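# Rest the block over the blue disc, sticks off table

## Task

Using any number of the three arms (mounted on the tabletop in the scene frame, in metres, with heading measured counter-clockwise from +x: arm1 at x=+0.62, y=+0.00, z=+0.72 facing +180°; arm2 at x=-0.31, y=+0.54, z=+0.72 facing -60°; arm3 at x=-0.31, y=-0.54, z=+0.72 facing +60°), get the block to sit raised above the blue disc painted on the table, its centre lying over the disc. In the final state neither the block nor any of the three sticks may touch the table, and every post must still be upright close to its starting spot. The arrangement has to hold by itself, not because a robot is supporting it. Finish by opening the grippers and withdrawing the arms.

## Robot and tools

Robots: arm1, arm2 and arm3 are identical Kinova Gen3 arms, each with seven joints, a Robotiq 2F-85 two-finger gripper and a wrist camera. The hand reaches at most about 1.0 m from the joint 1 axis. Two fixed room cameras, cam_high and cam_low, also watch the table. Wrist cameras are arm1_cam_wrist, arm2_cam_wrist, arm3_cam_wrist. All images are 672x504 pixels; cam_high is wide (about 70° vertical field), the others about 42°.

Frame: one shared scene frame, origin on the floor, +z up; the tabletop is near z=0.72 m. The hand point sits midway between the fingertips; its z axis runs along the fingers and the fingers close along its y axis. Arm foot positions and headings are those given in the task.

Joints (all in radians, absolute targets, not offsets): joint1_rad -69.115 to 69.115 spins the whole arm about its foot axis, positive is clockwise seen from above, and 0 points the arm along its foot's facing. joint2_rad -2.249 to 2.249 is the shoulder; 0 is upright, positive leans forward. joint3_rad -69.115 to 69.115 twists the upper arm. joint4_rad -2.579 to 2.579 is the elbow; 0 is straight, positive (with joint3 at 0) bends in the same sense as positive joint2. joint5_rad -69.115 to 69.115 twists the forearm. joint6_rad -2.099 to 2.099 is the wrist bend, 0 straight, positive (joint5 at 0) bends like positive joint4. joint7_rad -69.115 to 69.115 rolls the hand, positive counter-clockwise when viewed from behind the hand. gripper_m 0 to 0.085 is fingertip separation in metres. Completion tolerance is ±0.01 rad for joints and ±0.003 m for the gripper.

execute_actions: argument "actions" is a list holding exactly one action or nothing. The action is an object keyed by arm name; each value holds "joints", an object mapping any subset of the joint names above to absolute target values. Unnamed joints or arms are not released: they may keep pushing to whatever they were last told. Everything in one action starts at once; joints reach their targets together from rest, but the hand may sweep a wide path. An action runs at most 15 s; after a big move the arm can still be short of the target when the result arrives. Optional "cameras" lists camera names (or "all"); omitted or null gives all, [] gives none. Any unknown key, unknown camera or out-of-range number rejects the whole call and nothing moves. An empty actions list just reports state and images.

wait: "seconds" from 0 to 10; commands nothing new, returns state and images like an empty call.

zoom_image: "camera" name and "region" [x0, y0, x1, y1] in pixels of that camera's latest full image, origin top-left, at most 504x504; gives a sharper close-up.

finished_scene: "scene" is the integer number of the current scene. It ends the scene permanently after the last command is held, and reports success. Only call it once the result is stable without help.

Reading results: joint_positions give each joint's current value. joint_status tells how each commanded motion of the last accepted action ended: "done" (may rest slightly off; resending the same target does nothing), "off_target" (stopped short and may still be pushing), "contact_stop" or "time_out" (target dropped, joint holds where it is), "not_followed" (a safety check blocked that arm's targets, announced by a "joint command not followed" line and usually a "cause:" line; the arm may retry those targets on later actions until given passable ones; gripper commands still execute). on_its_own lists motion you did not command. "pictures" names the returned images in order. If a result reports a stop, any later execute_actions, wait or finished_scene in the same reply are skipped.

Torque: load limits are 51.3 N m for joints 1–4 and 32.3 N m for joints 5–7, counting a held object's weight. Reaching one freezes that arm, gripper included, for 10 s and drops its remaining commands. The Gen3 does not yield on contact; it keeps pressing, so avoid driving into the table or objects.

Heat: holding loads warms motors, even while you are thinking. A MOTOR HOT line appears at 60 °C; at 75 °C the arm's brakes weaken and it sags, reported as OVER-TEMPERATURE FAULT, with unfinished keys marked "limit_stop_at_motor_heat"; resend targets after cooling. Heat partly persists into later scenes.

Safety: the simulation runs during your replies and arms hold their last command. Robots do not wait for one another. Never press two robots together hard; the anti-collision check can react late and ignores gripper-to-other-arm contact, and no state line reports robot-robot contact. Object contact with robots is fine. Don't knock anything off the work area, drop, slam or shove objects. Loose objects can occasionally be nudged by outside disturbances, so check placement with cameras before finishing.

Each tool is called as a command line: name --argument value for each argument, lists and objects as JSON in quotes; but a table of rows of numbers goes row by row, as --pt "numbers of a row", without its own name.

## Session

execute_actions --actions '[]'

Scene clock: 0.00 s.
arm1.joint_positions: joint1_rad=-0.010 joint2_rad=-0.396 joint3_rad=-0.076 joint4_rad=+1.510 joint5_rad=-0.033 joint6_rad=+2.021 joint7_rad=+1.479 gripper_m=+0.085
arm1.joint_status: not commanded
arm1.hand: x=+0.4961 y=-0.0065 z=+1.2584 quat_wxyz=(-0.001, -1.000, -0.026, +0.000) (m; scene frame)
arm2.joint_positions: joint1_rad=-0.011 joint2_rad=-0.400 joint3_rad=-0.075 joint4_rad=+1.515 joint5_rad=-0.030 joint6_rad=+2.024 joint7_rad=+1.481 gripper_m=+0.085
arm2.joint_status: not commanded
arm2.hand: x=-0.2535 y=+0.4276 z=+1.2666 quat_wxyz=(+0.003, -0.511, -0.859, -0.002) (m; scene frame)
arm3.joint_positions: joint1_rad=-0.011 joint2_rad=-0.400 joint3_rad=-0.073 joint4_rad=+1.512 joint5_rad=-0.031 joint6_rad=+2.023 joint7_rad=+1.478 gripper_m=+0.085
arm3.joint_status: not commanded
arm3.hand: x=-0.2503 y=-0.4369 z=+1.2877 quat_wxyz=(-0.002, +0.516, -0.857, -0.008) (m; scene frame)
pictures: arm1_cam_wrist, arm2_cam_wrist, arm3_cam_wrist, cam_high, cam_low
Images, in order (width x height): arm1_cam_wrist 672x504, arm2_cam_wrist 672x504, arm3_cam_wrist 672x504, cam_high 672x504, cam_low 672x504.

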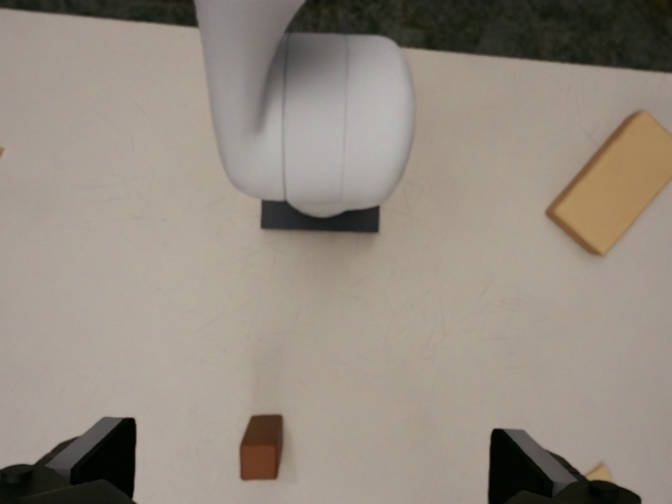

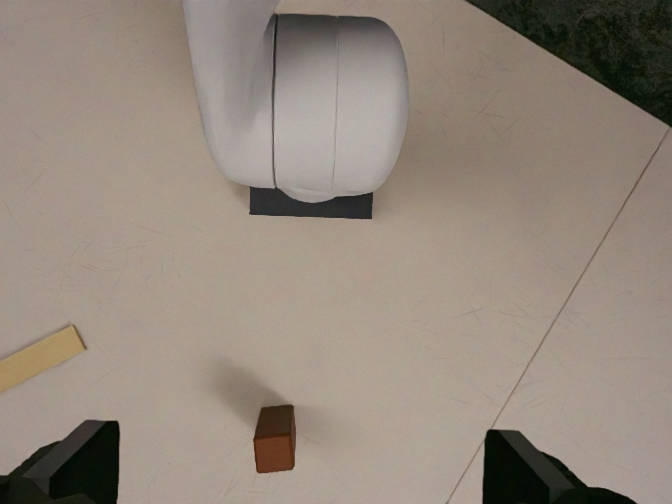

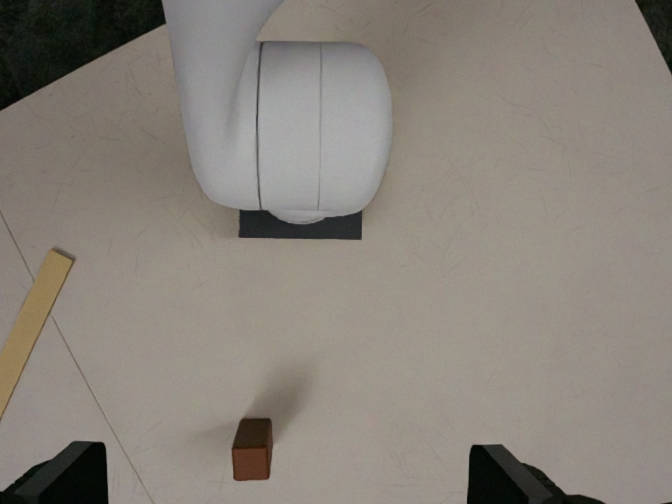

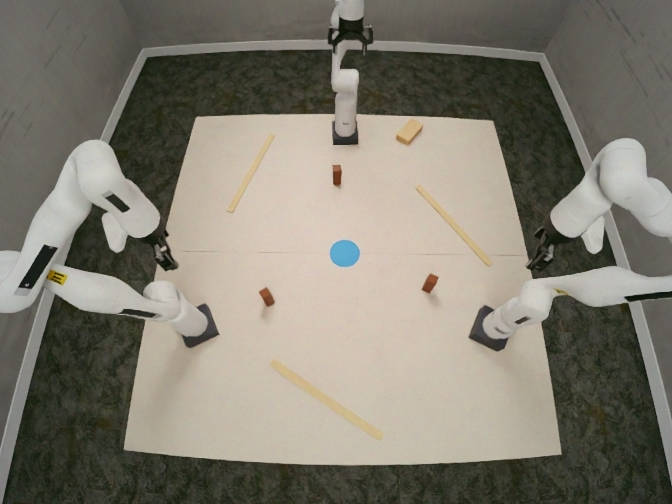

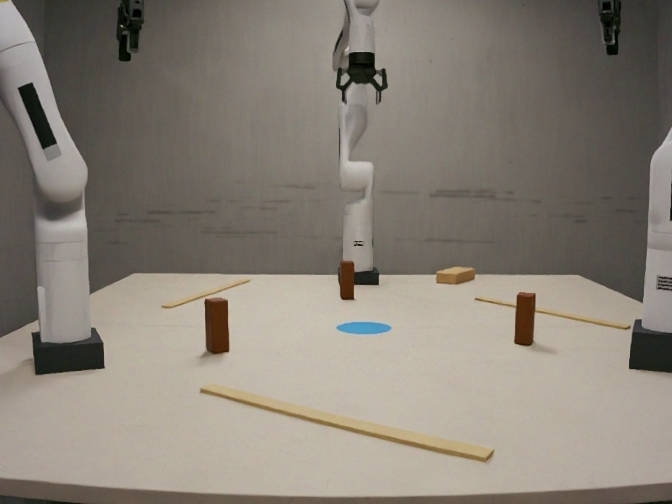

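execute_actions --actions '[{"arm1":{"joints":{"joint1_rad":1.107,"joint2_rad":0.483,"joint3_rad":0,"joint4_rad":1.596,"joint5_rad":0,"joint6_rad":1.063,"joint7_rad":2.356}},"arm2":{"joints":{"joint1_rad":0.993,"joint2_rad":0.619,"joint3_rad":0,"joint4_rad":1.388,"joint5_rad":0,"joint6_rad":1.135,"joint7_rad":1.461}},"arm3":{"joints":{"joint1_rad":0.86,"joint2_rad":0.495,"joint3_rad":0,"joint4_rad":1.688,"joint5_rad":0,"joint6_rad":0.959,"joint7_rad":2.004}}}]'

Scene clock: 5.43 s.
arm1.joint_positions: joint1_rad=+1.107 joint2_rad=+0.483 joint3_rad=+0.000 joint4_rad=+1.596 joint5_rad=+0.000 joint6_rad=+1.063 joint7_rad=+2.356 gripper_m=+0.085
arm1.joint_status: all done
arm1.hand: x=+0.4100 y=+0.4216 z=+0.9507 quat_wxyz=(+0.000, -0.991, +0.136, -0.003) (m; scene frame)
arm2.joint_positions: joint1_rad=+0.993 joint2_rad=+0.619 joint3_rad=+0.000 joint4_rad=+1.388 joint5_rad=+0.000 joint6_rad=+1.135 joint7_rad=+1.461 gripper_m=+0.085
arm2.joint_status: all done
arm2.hand: x=-0.5849 y=+0.0829 z=+0.9480 quat_wxyz=(+0.004, -0.887, -0.462, -0.002) (m; scene frame)
arm3.joint_positions: joint1_rad=+0.860 joint2_rad=+0.495 joint3_rad=+0.000 joint4_rad=+1.688 joint5_rad=+0.000 joint6_rad=+0.959 joint7_rad=+2.004 gripper_m=+0.085
arm3.joint_status: all done
arm3.hand: x=+0.1420 y=-0.4608 z=+0.9477 quat_wxyz=(+0.001, +0.323, -0.946, -0.006) (m; scene frame)
pictures: arm1_cam_wrist, arm2_cam_wrist, arm3_cam_wrist, cam_high, cam_low
Images, in order (width x height): arm1_cam_wrist 672x504, arm2_cam_wrist 672x504, arm3_cam_wrist 672x504, cam_high 672x504, cam_low 672x504.

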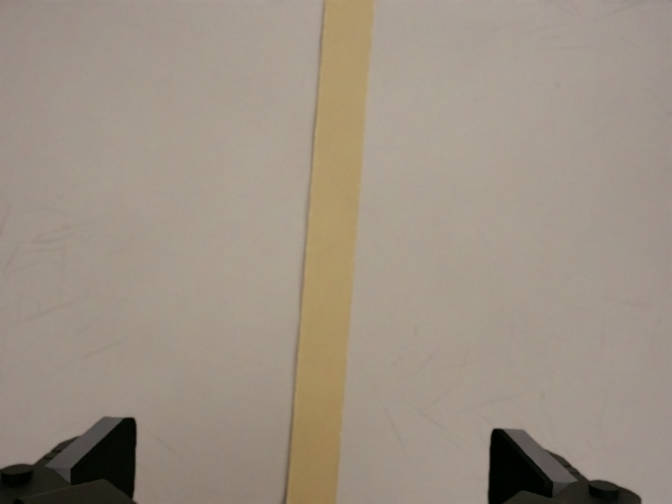

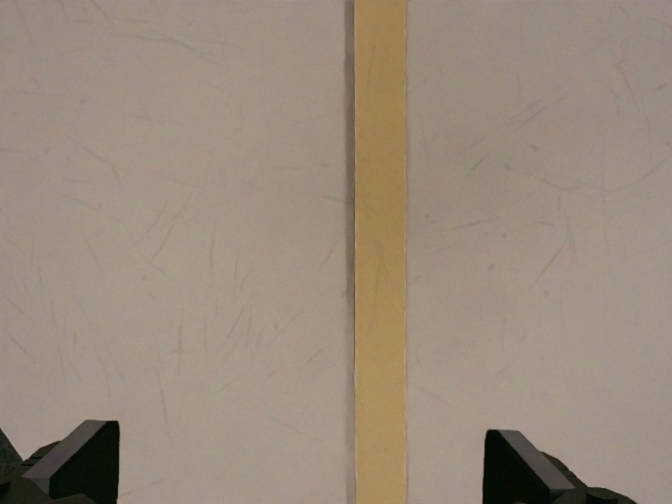

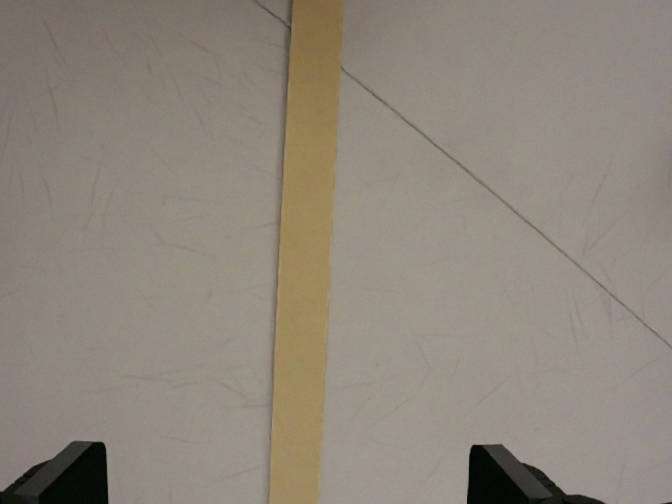

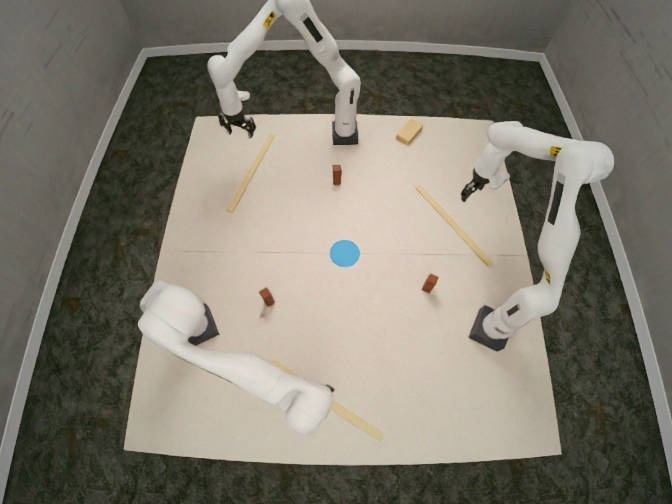

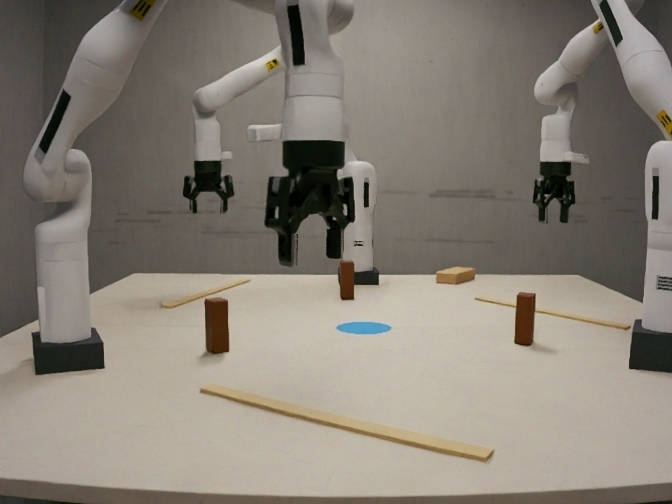

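execute_actions --actions '[{"arm1":{"joints":{"joint2_rad":0.828,"joint4_rad":1.7795,"joint6_rad":0.534,"joint7_rad":2.283}},"arm2":{"joints":{"joint1_rad":0.92,"joint2_rad":0.9156,"joint4_rad":1.5716,"joint6_rad":0.6544,"joint7_rad":1.388}},"arm3":{"joints":{"joint2_rad":0.8714,"joint4_rad":1.8265,"joint6_rad":0.4437,"joint7_rad":1.96}}}]'

Scene clock: 7.47 s.
arm1.joint_positions: joint1_rad=+1.107 joint2_rad=+0.828 joint3_rad=+0.000 joint4_rad=+1.780 joint5_rad=+0.000 joint6_rad=+0.534 joint7_rad=+2.283 gripper_m=+0.085
arm1.joint_status: all done
arm1.hand: x=+0.4112 y=+0.4218 z=+0.7451 quat_wxyz=(+0.001, -0.985, +0.172, -0.003) (m; scene frame)
arm2.joint_positions: joint1_rad=+0.920 joint2_rad=+0.916 joint3_rad=+0.000 joint4_rad=+1.572 joint5_rad=+0.000 joint6_rad=+0.654 joint7_rad=+1.388 gripper_m=+0.085
arm2.joint_status: all done
arm2.hand: x=-0.5499 y=+0.0695 z=+0.7449 quat_wxyz=(+0.004, -0.887, -0.462, -0.001) (m; scene frame)
arm3.joint_positions: joint1_rad=+0.860 joint2_rad=+0.871 joint3_rad=+0.000 joint4_rad=+1.827 joint5_rad=+0.000 joint6_rad=+0.444 joint7_rad=+1.960 gripper_m=+0.085
arm3.joint_status: all done
arm3.hand: x=+0.1407 y=-0.4585 z=+0.7451 quat_wxyz=(+0.001, +0.303, -0.953, -0.006) (m; scene frame)
pictures: arm1_cam_wrist, arm2_cam_wrist, arm3_cam_wrist, cam_high, cam_low
Images, in order (width x height): arm1_cam_wrist 672x504, arm2_cam_wrist 672x504, arm3_cam_wrist 672x504, cam_high 672x504, cam_low 672x504.

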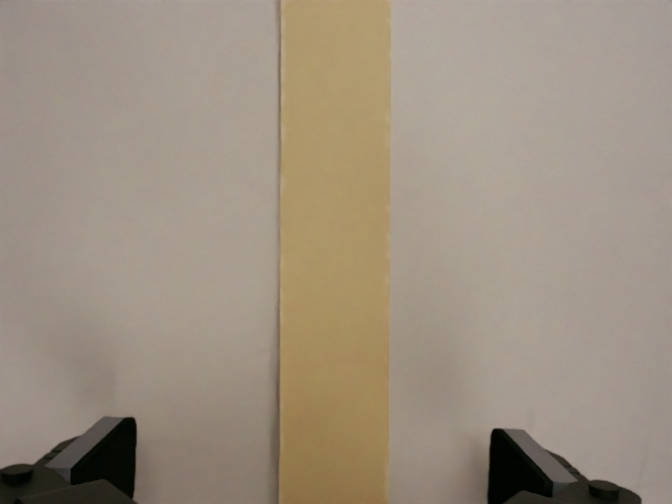

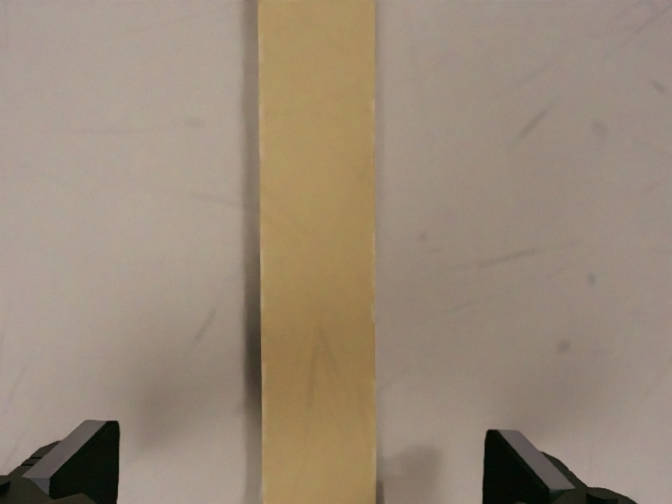

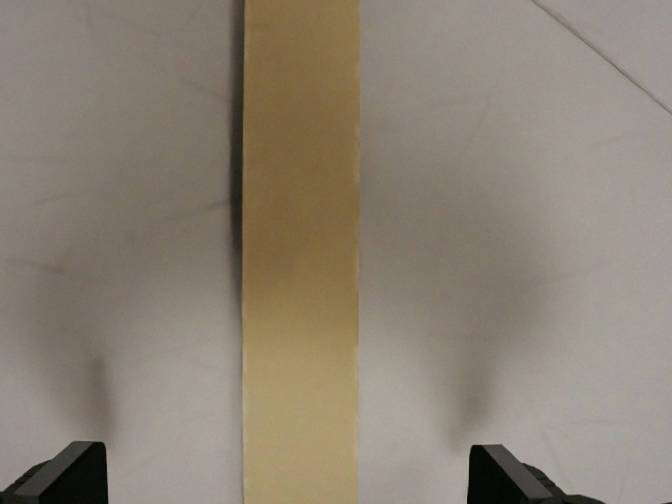

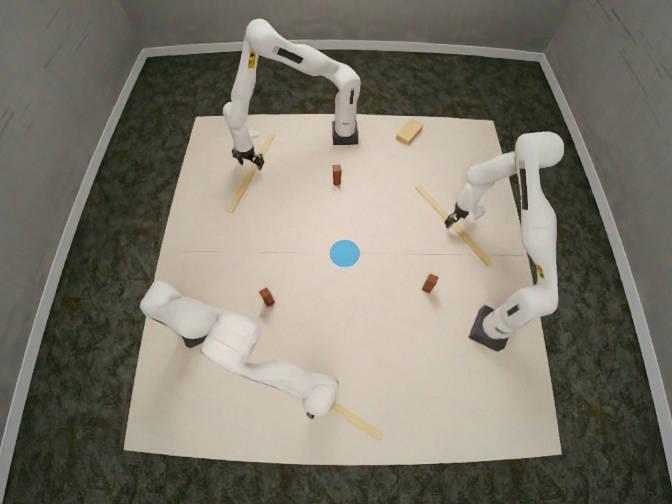

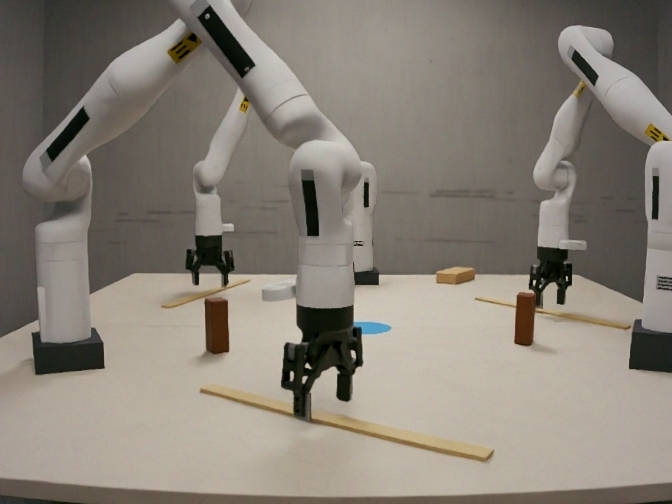

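execute_actions --actions '[{"arm1":{"joints":{"gripper_m":0.05}},"arm2":{"joints":{"gripper_m":0.05}},"arm3":{"joints":{"gripper_m":0.05}}}]'

zoom_image --camera "cam_low" --region '[240, 330, 420, 465]'

Scene clock: 8.57 s.
arm1.joint_positions: joint1_rad=+1.107 joint2_rad=+0.828 joint3_rad=+0.000 joint4_rad=+1.779 joint5_rad=+0.000 joint6_rad=+0.534 joint7_rad=+2.283 gripper_m=+0.050
arm1.joint_status: all done
arm1.hand: x=+0.4112 y=+0.4217 z=+0.7450 quat_wxyz=(+0.001, -0.985, +0.172, -0.003) (m; scene frame)
arm2.joint_positions: joint1_rad=+0.920 joint2_rad=+0.916 joint3_rad=+0.000 joint4_rad=+1.572 joint5_rad=+0.000 joint6_rad=+0.654 joint7_rad=+1.388 gripper_m=+0.050
arm2.joint_status: all done
arm2.hand: x=-0.5499 y=+0.0695 z=+0.7449 quat_wxyz=(+0.004, -0.887, -0.462, -0.001) (m; scene frame)
arm3.joint_positions: joint1_rad=+0.860 joint2_rad=+0.871 joint3_rad=+0.000 joint4_rad=+1.826 joint5_rad=+0.000 joint6_rad=+0.444 joint7_rad=+1.960 gripper_m=+0.050
arm3.joint_status: all done
arm3.hand: x=+0.1407 y=-0.4585 z=+0.7450 quat_wxyz=(+0.001, +0.303, -0.953, -0.006) (m; scene frame)
pictures: arm1_cam_wrist, arm2_cam_wrist, arm3_cam_wrist, cam_high, cam_low
Images, in order (width x height): arm1_cam_wrist 672x504, arm2_cam_wrist 672x504, arm3_cam_wrist 672x504, cam_high 672x504, cam_low 672x504.

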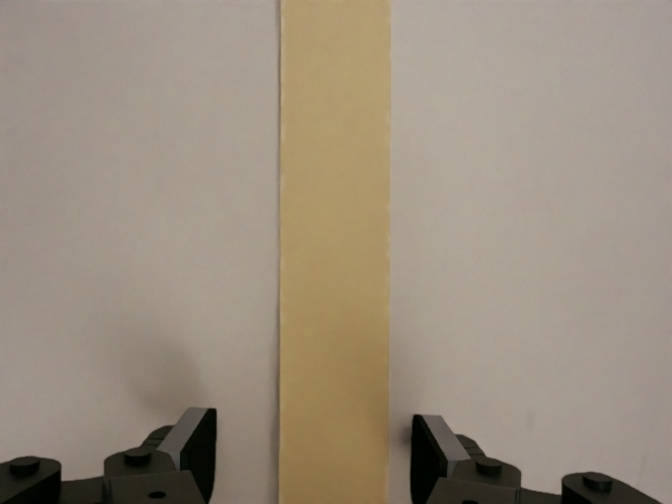

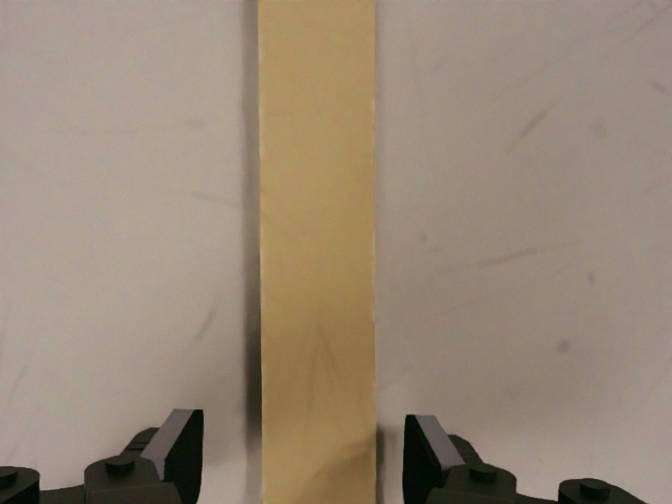

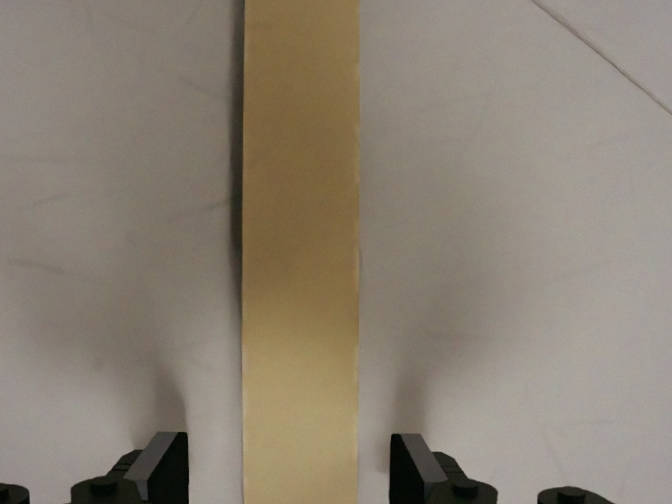

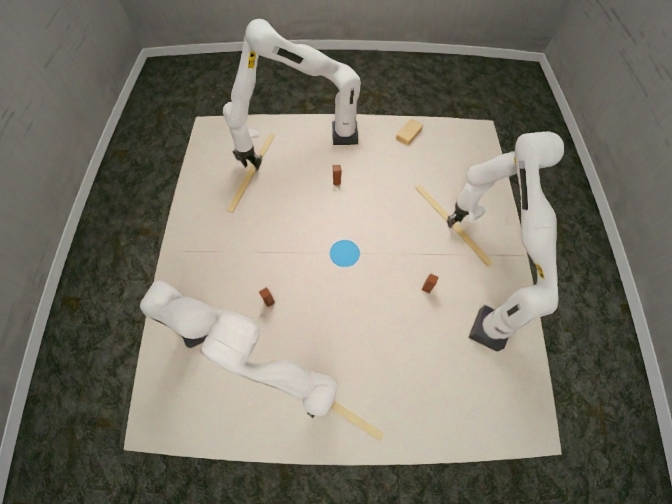

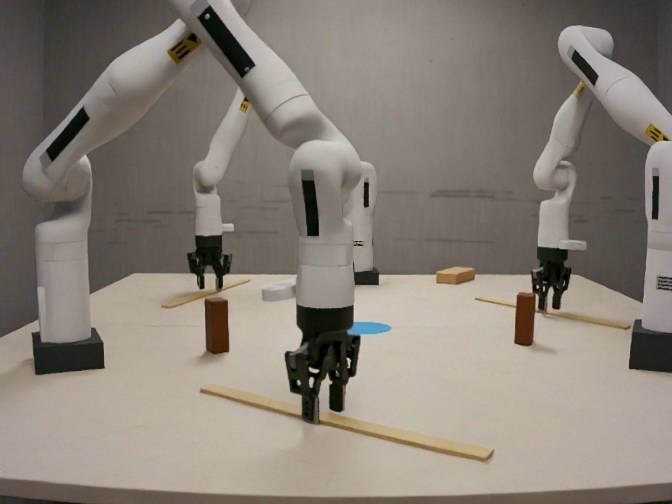

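Region (240, 330, 420, 465) of cam_low's 672x504 image, scaled by 2.800, with more detail than that image has; it fills the top 378 rows of this view, and the rest is white.

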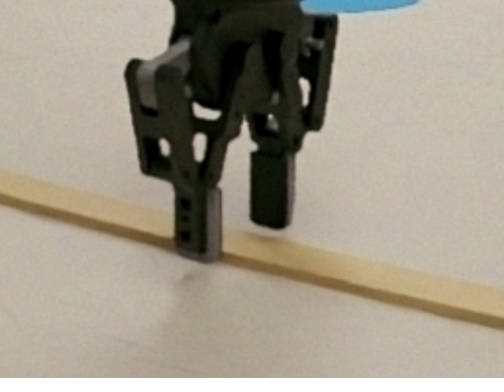

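execute_actions --actions '[{"arm1":{"joints":{"joint2_rad":0.845,"joint6_rad":0.517}},"arm2":{"joints":{"joint2_rad":0.9308,"joint6_rad":0.6392}},"arm3":{"joints":{"joint2_rad":0.8889,"joint6_rad":0.4262}}}]'

zoom_image --camera "cam_low" --region '[270, 360, 390, 450]'

zoom_image --camera "cam_low" --region '[160, 250, 260, 320]'

zoom_image --camera "cam_low" --region '[500, 270, 600, 350]'

Scene clock: 9.50 s.
arm1.joint_positions: joint1_rad=+1.107 joint2_rad=+0.845 joint3_rad=+0.000 joint4_rad=+1.780 joint5_rad=+0.000 joint6_rad=+0.517 joint7_rad=+2.283 gripper_m=+0.050
arm1.joint_status: all done
arm1.hand: x=+0.4111 y=+0.4219 z=+0.7371 quat_wxyz=(+0.001, -0.985, +0.172, -0.003) (m; scene frame)
arm2.joint_positions: joint1_rad=+0.920 joint2_rad=+0.929 joint3_rad=+0.000 joint4_rad=+1.571 joint5_rad=+0.000 joint6_rad=+0.640 joint7_rad=+1.388 gripper_m=+0.050
arm2.joint_status: all done
arm2.hand: x=-0.5501 y=+0.0690 z=+0.7379 quat_wxyz=(+0.004, -0.887, -0.462, -0.001) (m; scene frame)
arm3.joint_positions: joint1_rad=+0.860 joint2_rad=+0.886 joint3_rad=+0.000 joint4_rad=+1.827 joint5_rad=+0.000 joint6_rad=+0.427 joint7_rad=+1.960 gripper_m=+0.050
arm3.joint_status: all done
arm3.hand: x=+0.1408 y=-0.4584 z=+0.7382 quat_wxyz=(+0.001, +0.302, -0.953, -0.006) (m; scene frame)
pictures: arm1_cam_wrist, arm2_cam_wrist, arm3_cam_wrist, cam_high, cam_low
Images, in order (width x height): arm1_cam_wrist 672x504, arm2_cam_wrist 672x504, arm3_cam_wrist 672x504, cam_high 672x504, cam_low 672x504.

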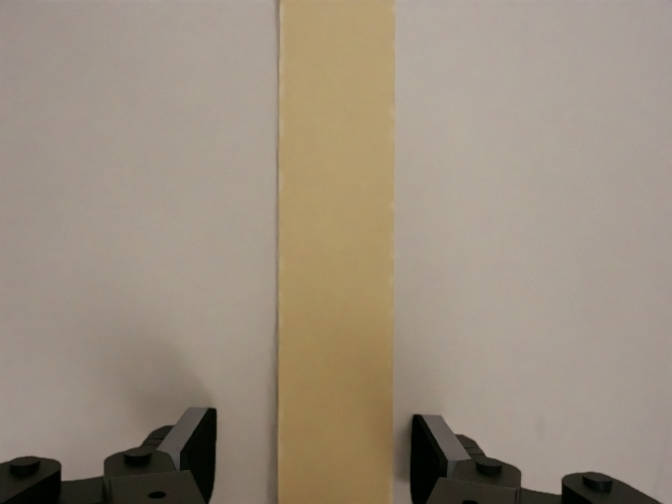

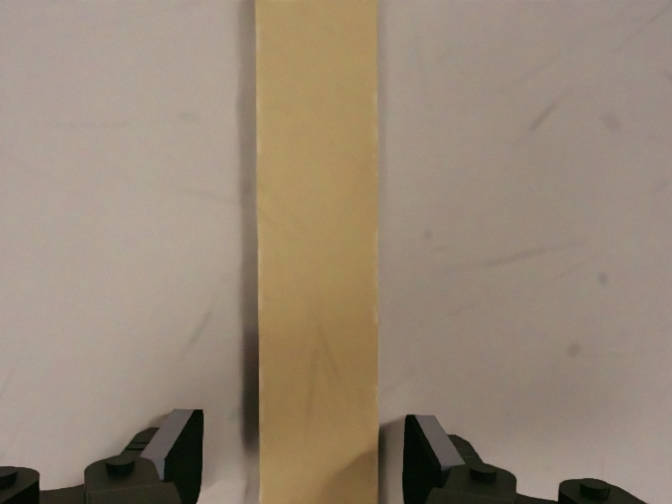

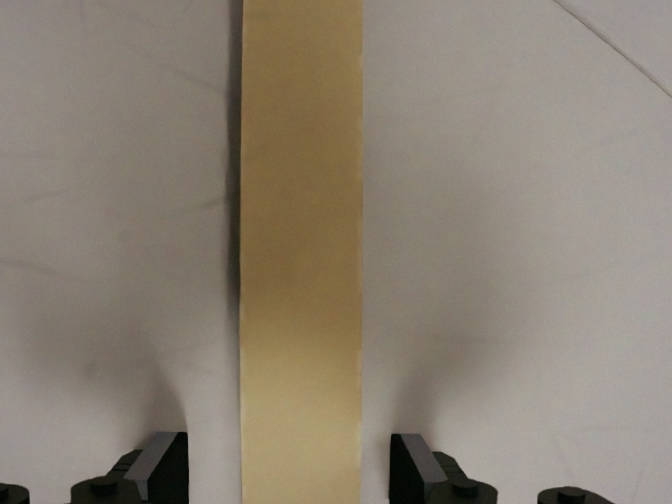

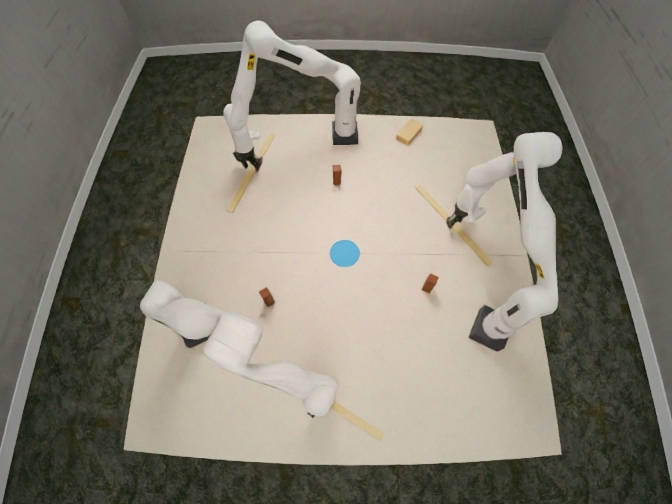

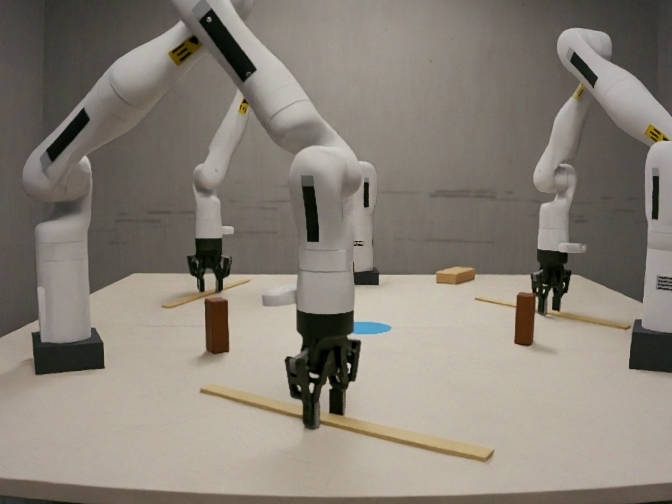

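Region (270, 360, 390, 450) of cam_low's 672x504 image, scaled by 4.200, with more detail than that image has; it fills the top 378 rows of this view, and the rest is white.

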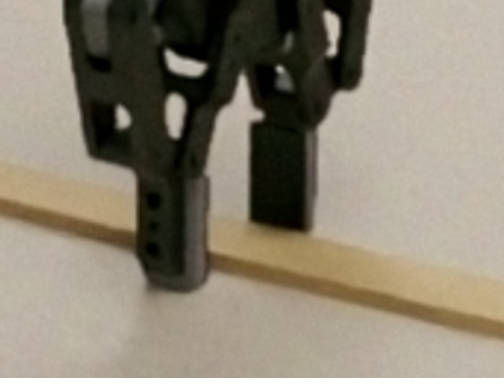

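Region (160, 250, 260, 320) of cam_low's 672x504 image, scaled by 5.040, with more detail than that image has; it fills the top 353 rows of this view, and the rest is white.

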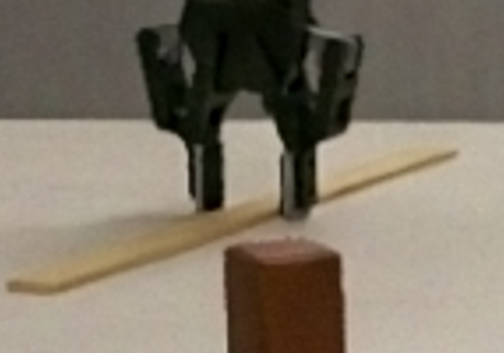

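Region (500, 270, 600, 350) of cam_low's 672x504 image, scaled by 5.040, with more detail than that image has; it fills the top 403 rows of this view, and the rest is white.

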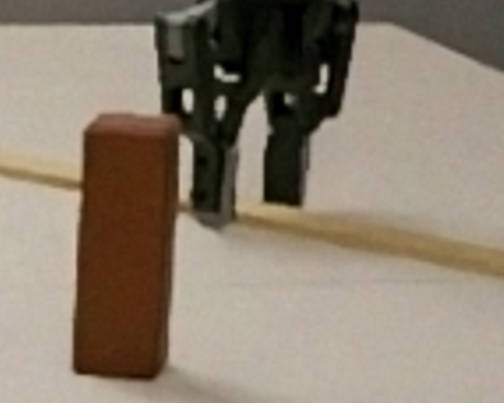

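execute_actions --actions '[{"arm1":{"joints":{"joint2_rad":0.859,"joint6_rad":0.503}},"arm2":{"joints":{"joint2_rad":0.944,"joint6_rad":0.626}},"arm3":{"joints":{"joint2_rad":0.904,"joint6_rad":0.411}}}]' --cameras '["cam_low"]'

zoom_image --camera "cam_low" --region '[270, 360, 390, 450]'

zoom_image --camera "cam_low" --region '[180, 260, 250, 310]'

zoom_image --camera "cam_low" --region '[520, 280, 590, 330]'

Scene clock: 11.73 s.
arm1.joint_positions: joint1_rad=+1.107 joint2_rad=+0.845 joint3_rad=+0.000 joint4_rad=+1.780 joint5_rad=+0.000 joint6_rad=+0.509 joint7_rad=+2.283 gripper_m=+0.050
arm1.joint_status: joint2_rad time_out (moved +0.000 of +0.014); the others done
arm1.hand: x=+0.4100 y=+0.4239 z=+0.7369 quat_wxyz=(+0.003, -0.985, +0.172, +0.000) (m; scene frame)
arm2.joint_positions: joint1_rad=+0.920 joint2_rad=+0.929 joint3_rad=+0.000 joint4_rad=+1.572 joint5_rad=+0.000 joint6_rad=+0.632 joint7_rad=+1.388 gripper_m=+0.050
arm2.joint_status: joint2_rad time_out (moved +0.000 of +0.015); the others done
arm2.hand: x=-0.5511 y=+0.0667 z=+0.7380 quat_wxyz=(+0.001, -0.887, -0.462, +0.002) (m; scene frame)
arm3.joint_positions: joint1_rad=+0.860 joint2_rad=+0.885 joint3_rad=+0.000 joint4_rad=+1.827 joint5_rad=+0.000 joint6_rad=+0.419 joint7_rad=+1.960 gripper_m=+0.050
arm3.joint_status: joint2_rad time_out (moved -0.001 of +0.018); the others done
arm3.hand: x=+0.1436 y=-0.4578 z=+0.7387 quat_wxyz=(-0.004, +0.303, -0.953, -0.006) (m; scene frame)
pictures: cam_low
Images, in order (width x height): cam_low 672x504.

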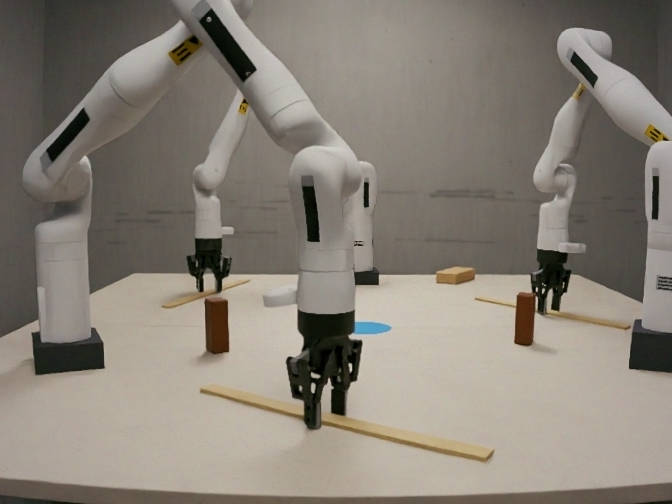

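Region (270, 360, 390, 450) of cam_low's 672x504 image, scaled by 4.200, with more detail than that image has; it fills the top 378 rows of this view, and the rest is white.

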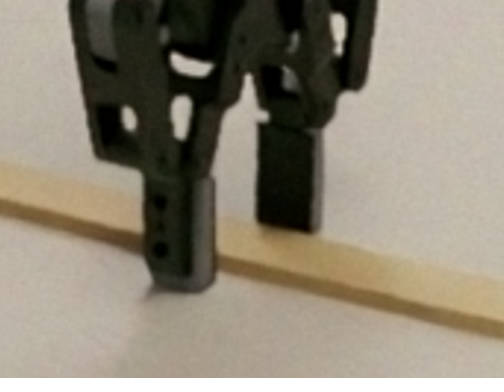

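Region (180, 260, 250, 310) of cam_low's 672x504 image, scaled by 7.200, with more detail than that image has; it fills the top 360 rows of this view, and the rest is white.

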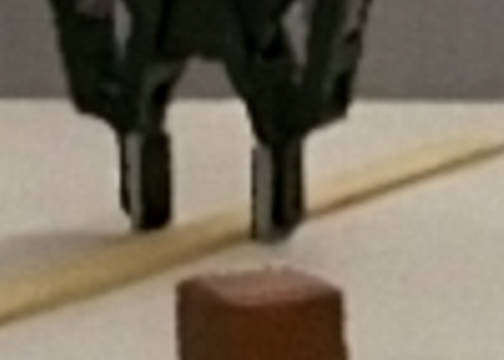

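Region (520, 280, 590, 330) of cam_low's 672x504 image, scaled by 7.200, with more detail than that image has; it fills the top 360 rows of this view, and the rest is white.

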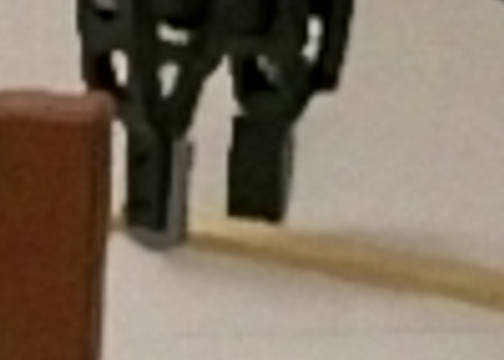

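execute_actions --actions '[{"arm1":{"joints":{"joint2_rad":0.838,"joint6_rad":0.524}},"arm2":{"joints":{"joint2_rad":0.924,"joint6_rad":0.646}},"arm3":{"joints":{"joint2_rad":0.881,"joint6_rad":0.434}}}]' --cameras '[]'

execute_actions --actions '[{"arm1":{"joints":{"gripper_m":0.02}},"arm2":{"joints":{"gripper_m":0.02}},"arm3":{"joints":{"gripper_m":0.02}}}]'

Scene clock: 12.37 s.
arm1.joint_positions: joint1_rad=+1.107 joint2_rad=+0.838 joint3_rad=+0.000 joint4_rad=+1.779 joint5_rad=+0.000 joint6_rad=+0.524 joint7_rad=+2.283 gripper_m=+0.050
arm1.joint_status: all done
arm1.hand: x=+0.4111 y=+0.4218 z=+0.7403 quat_wxyz=(+0.001, -0.985, +0.172, -0.003) (m; scene frame)
arm2.joint_positions: joint1_rad=+0.920 joint2_rad=+0.924 joint3_rad=+0.000 joint4_rad=+1.572 joint5_rad=+0.000 joint6_rad=+0.646 joint7_rad=+1.388 gripper_m=+0.050
arm2.joint_status: all done
arm2.hand: x=-0.5499 y=+0.0695 z=+0.7405 quat_wxyz=(+0.004, -0.887, -0.462, -0.001) (m; scene frame)
arm3.joint_positions: joint1_rad=+0.860 joint2_rad=+0.881 joint3_rad=+0.000 joint4_rad=+1.826 joint5_rad=+0.000 joint6_rad=+0.434 joint7_rad=+1.960 gripper_m=+0.050
arm3.joint_status: all done
arm3.hand: x=+0.1405 y=-0.4585 z=+0.7406 quat_wxyz=(+0.001, +0.303, -0.953, -0.006) (m; scene frame)
pictures: none
No camera images: the call's "cameras" was empty. Leave "cameras" out to get every camera's image.

Scene clock: 13.10 s.
arm1.joint_positions: joint1_rad=+1.107 joint2_rad=+0.837 joint3_rad=+0.000 joint4_rad=+1.779 joint5_rad=+0.000 joint6_rad=+0.524 joint7_rad=+2.283 gripper_m=+0.025
arm1.joint_status: gripper_m off_target (ended at +0.025, target +0.020)
arm1.hand: x=+0.4110 y=+0.4221 z=+0.7408 quat_wxyz=(+0.001, -0.985, +0.172, -0.002) (m; scene frame)
arm2.joint_positions: joint1_rad=+0.920 joint2_rad=+0.923 joint3_rad=+0.000 joint4_rad=+1.571 joint5_rad=+0.000 joint6_rad=+0.646 joint7_rad=+1.388 gripper_m=+0.025
arm2.joint_status: gripper_m off_target (ended at +0.025, target +0.020)
arm2.hand: x=-0.5498 y=+0.0690 z=+0.7410 quat_wxyz=(+0.004, -0.887, -0.463, -0.001) (m; scene frame)
arm3.joint_positions: joint1_rad=+0.860 joint2_rad=+0.880 joint3_rad=+0.000 joint4_rad=+1.826 joint5_rad=+0.000 joint6_rad=+0.434 joint7_rad=+1.960 gripper_m=+0.025
arm3.joint_status: gripper_m off_target (ended at +0.025, target +0.020)
arm3.hand: x=+0.1409 y=-0.4585 z=+0.7412 quat_wxyz=(+0.001, +0.302, -0.953, -0.006) (m; scene frame)
pictures: arm1_cam_wrist, arm2_cam_wrist, arm3_cam_wrist, cam_high, cam_low
Images, in order (width x height): arm1_cam_wrist 672x504, arm2_cam_wrist 672x504, arm3_cam_wrist 672x504, cam_high 672x504, cam_low 672x504.

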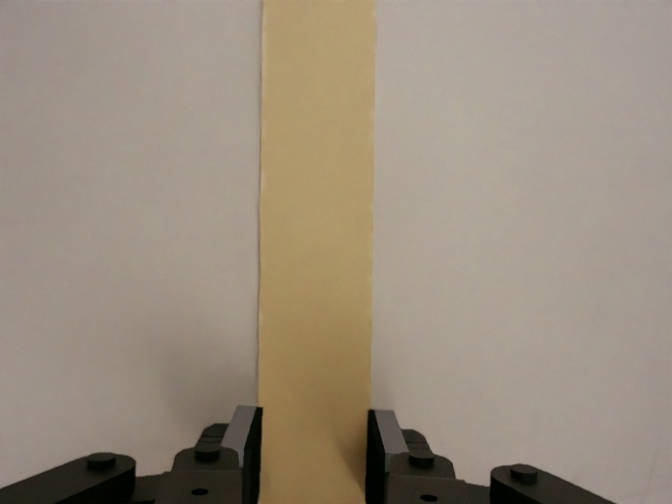

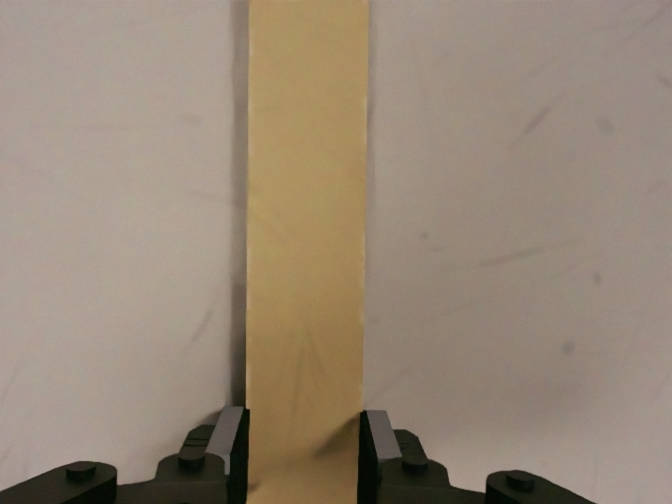

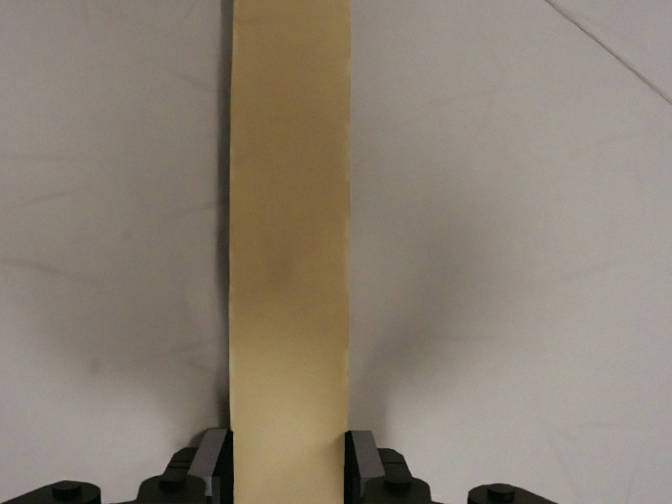

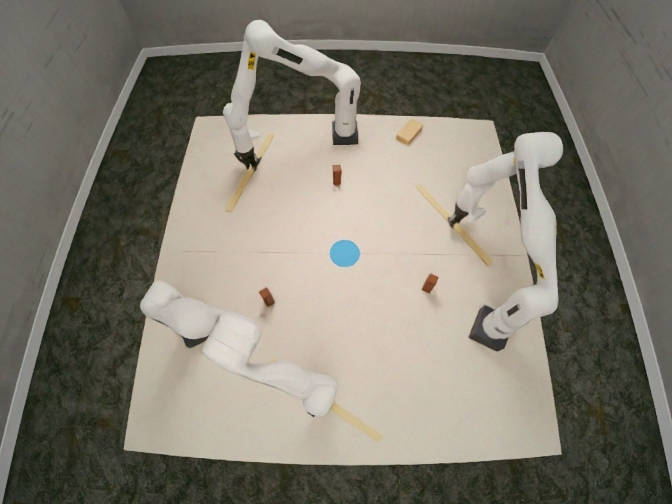

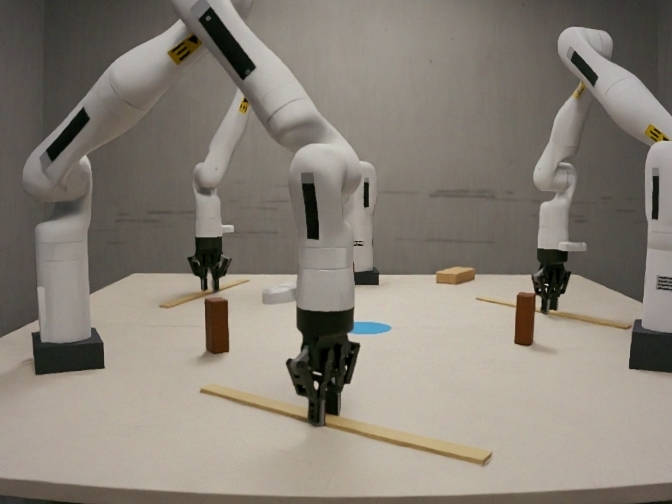

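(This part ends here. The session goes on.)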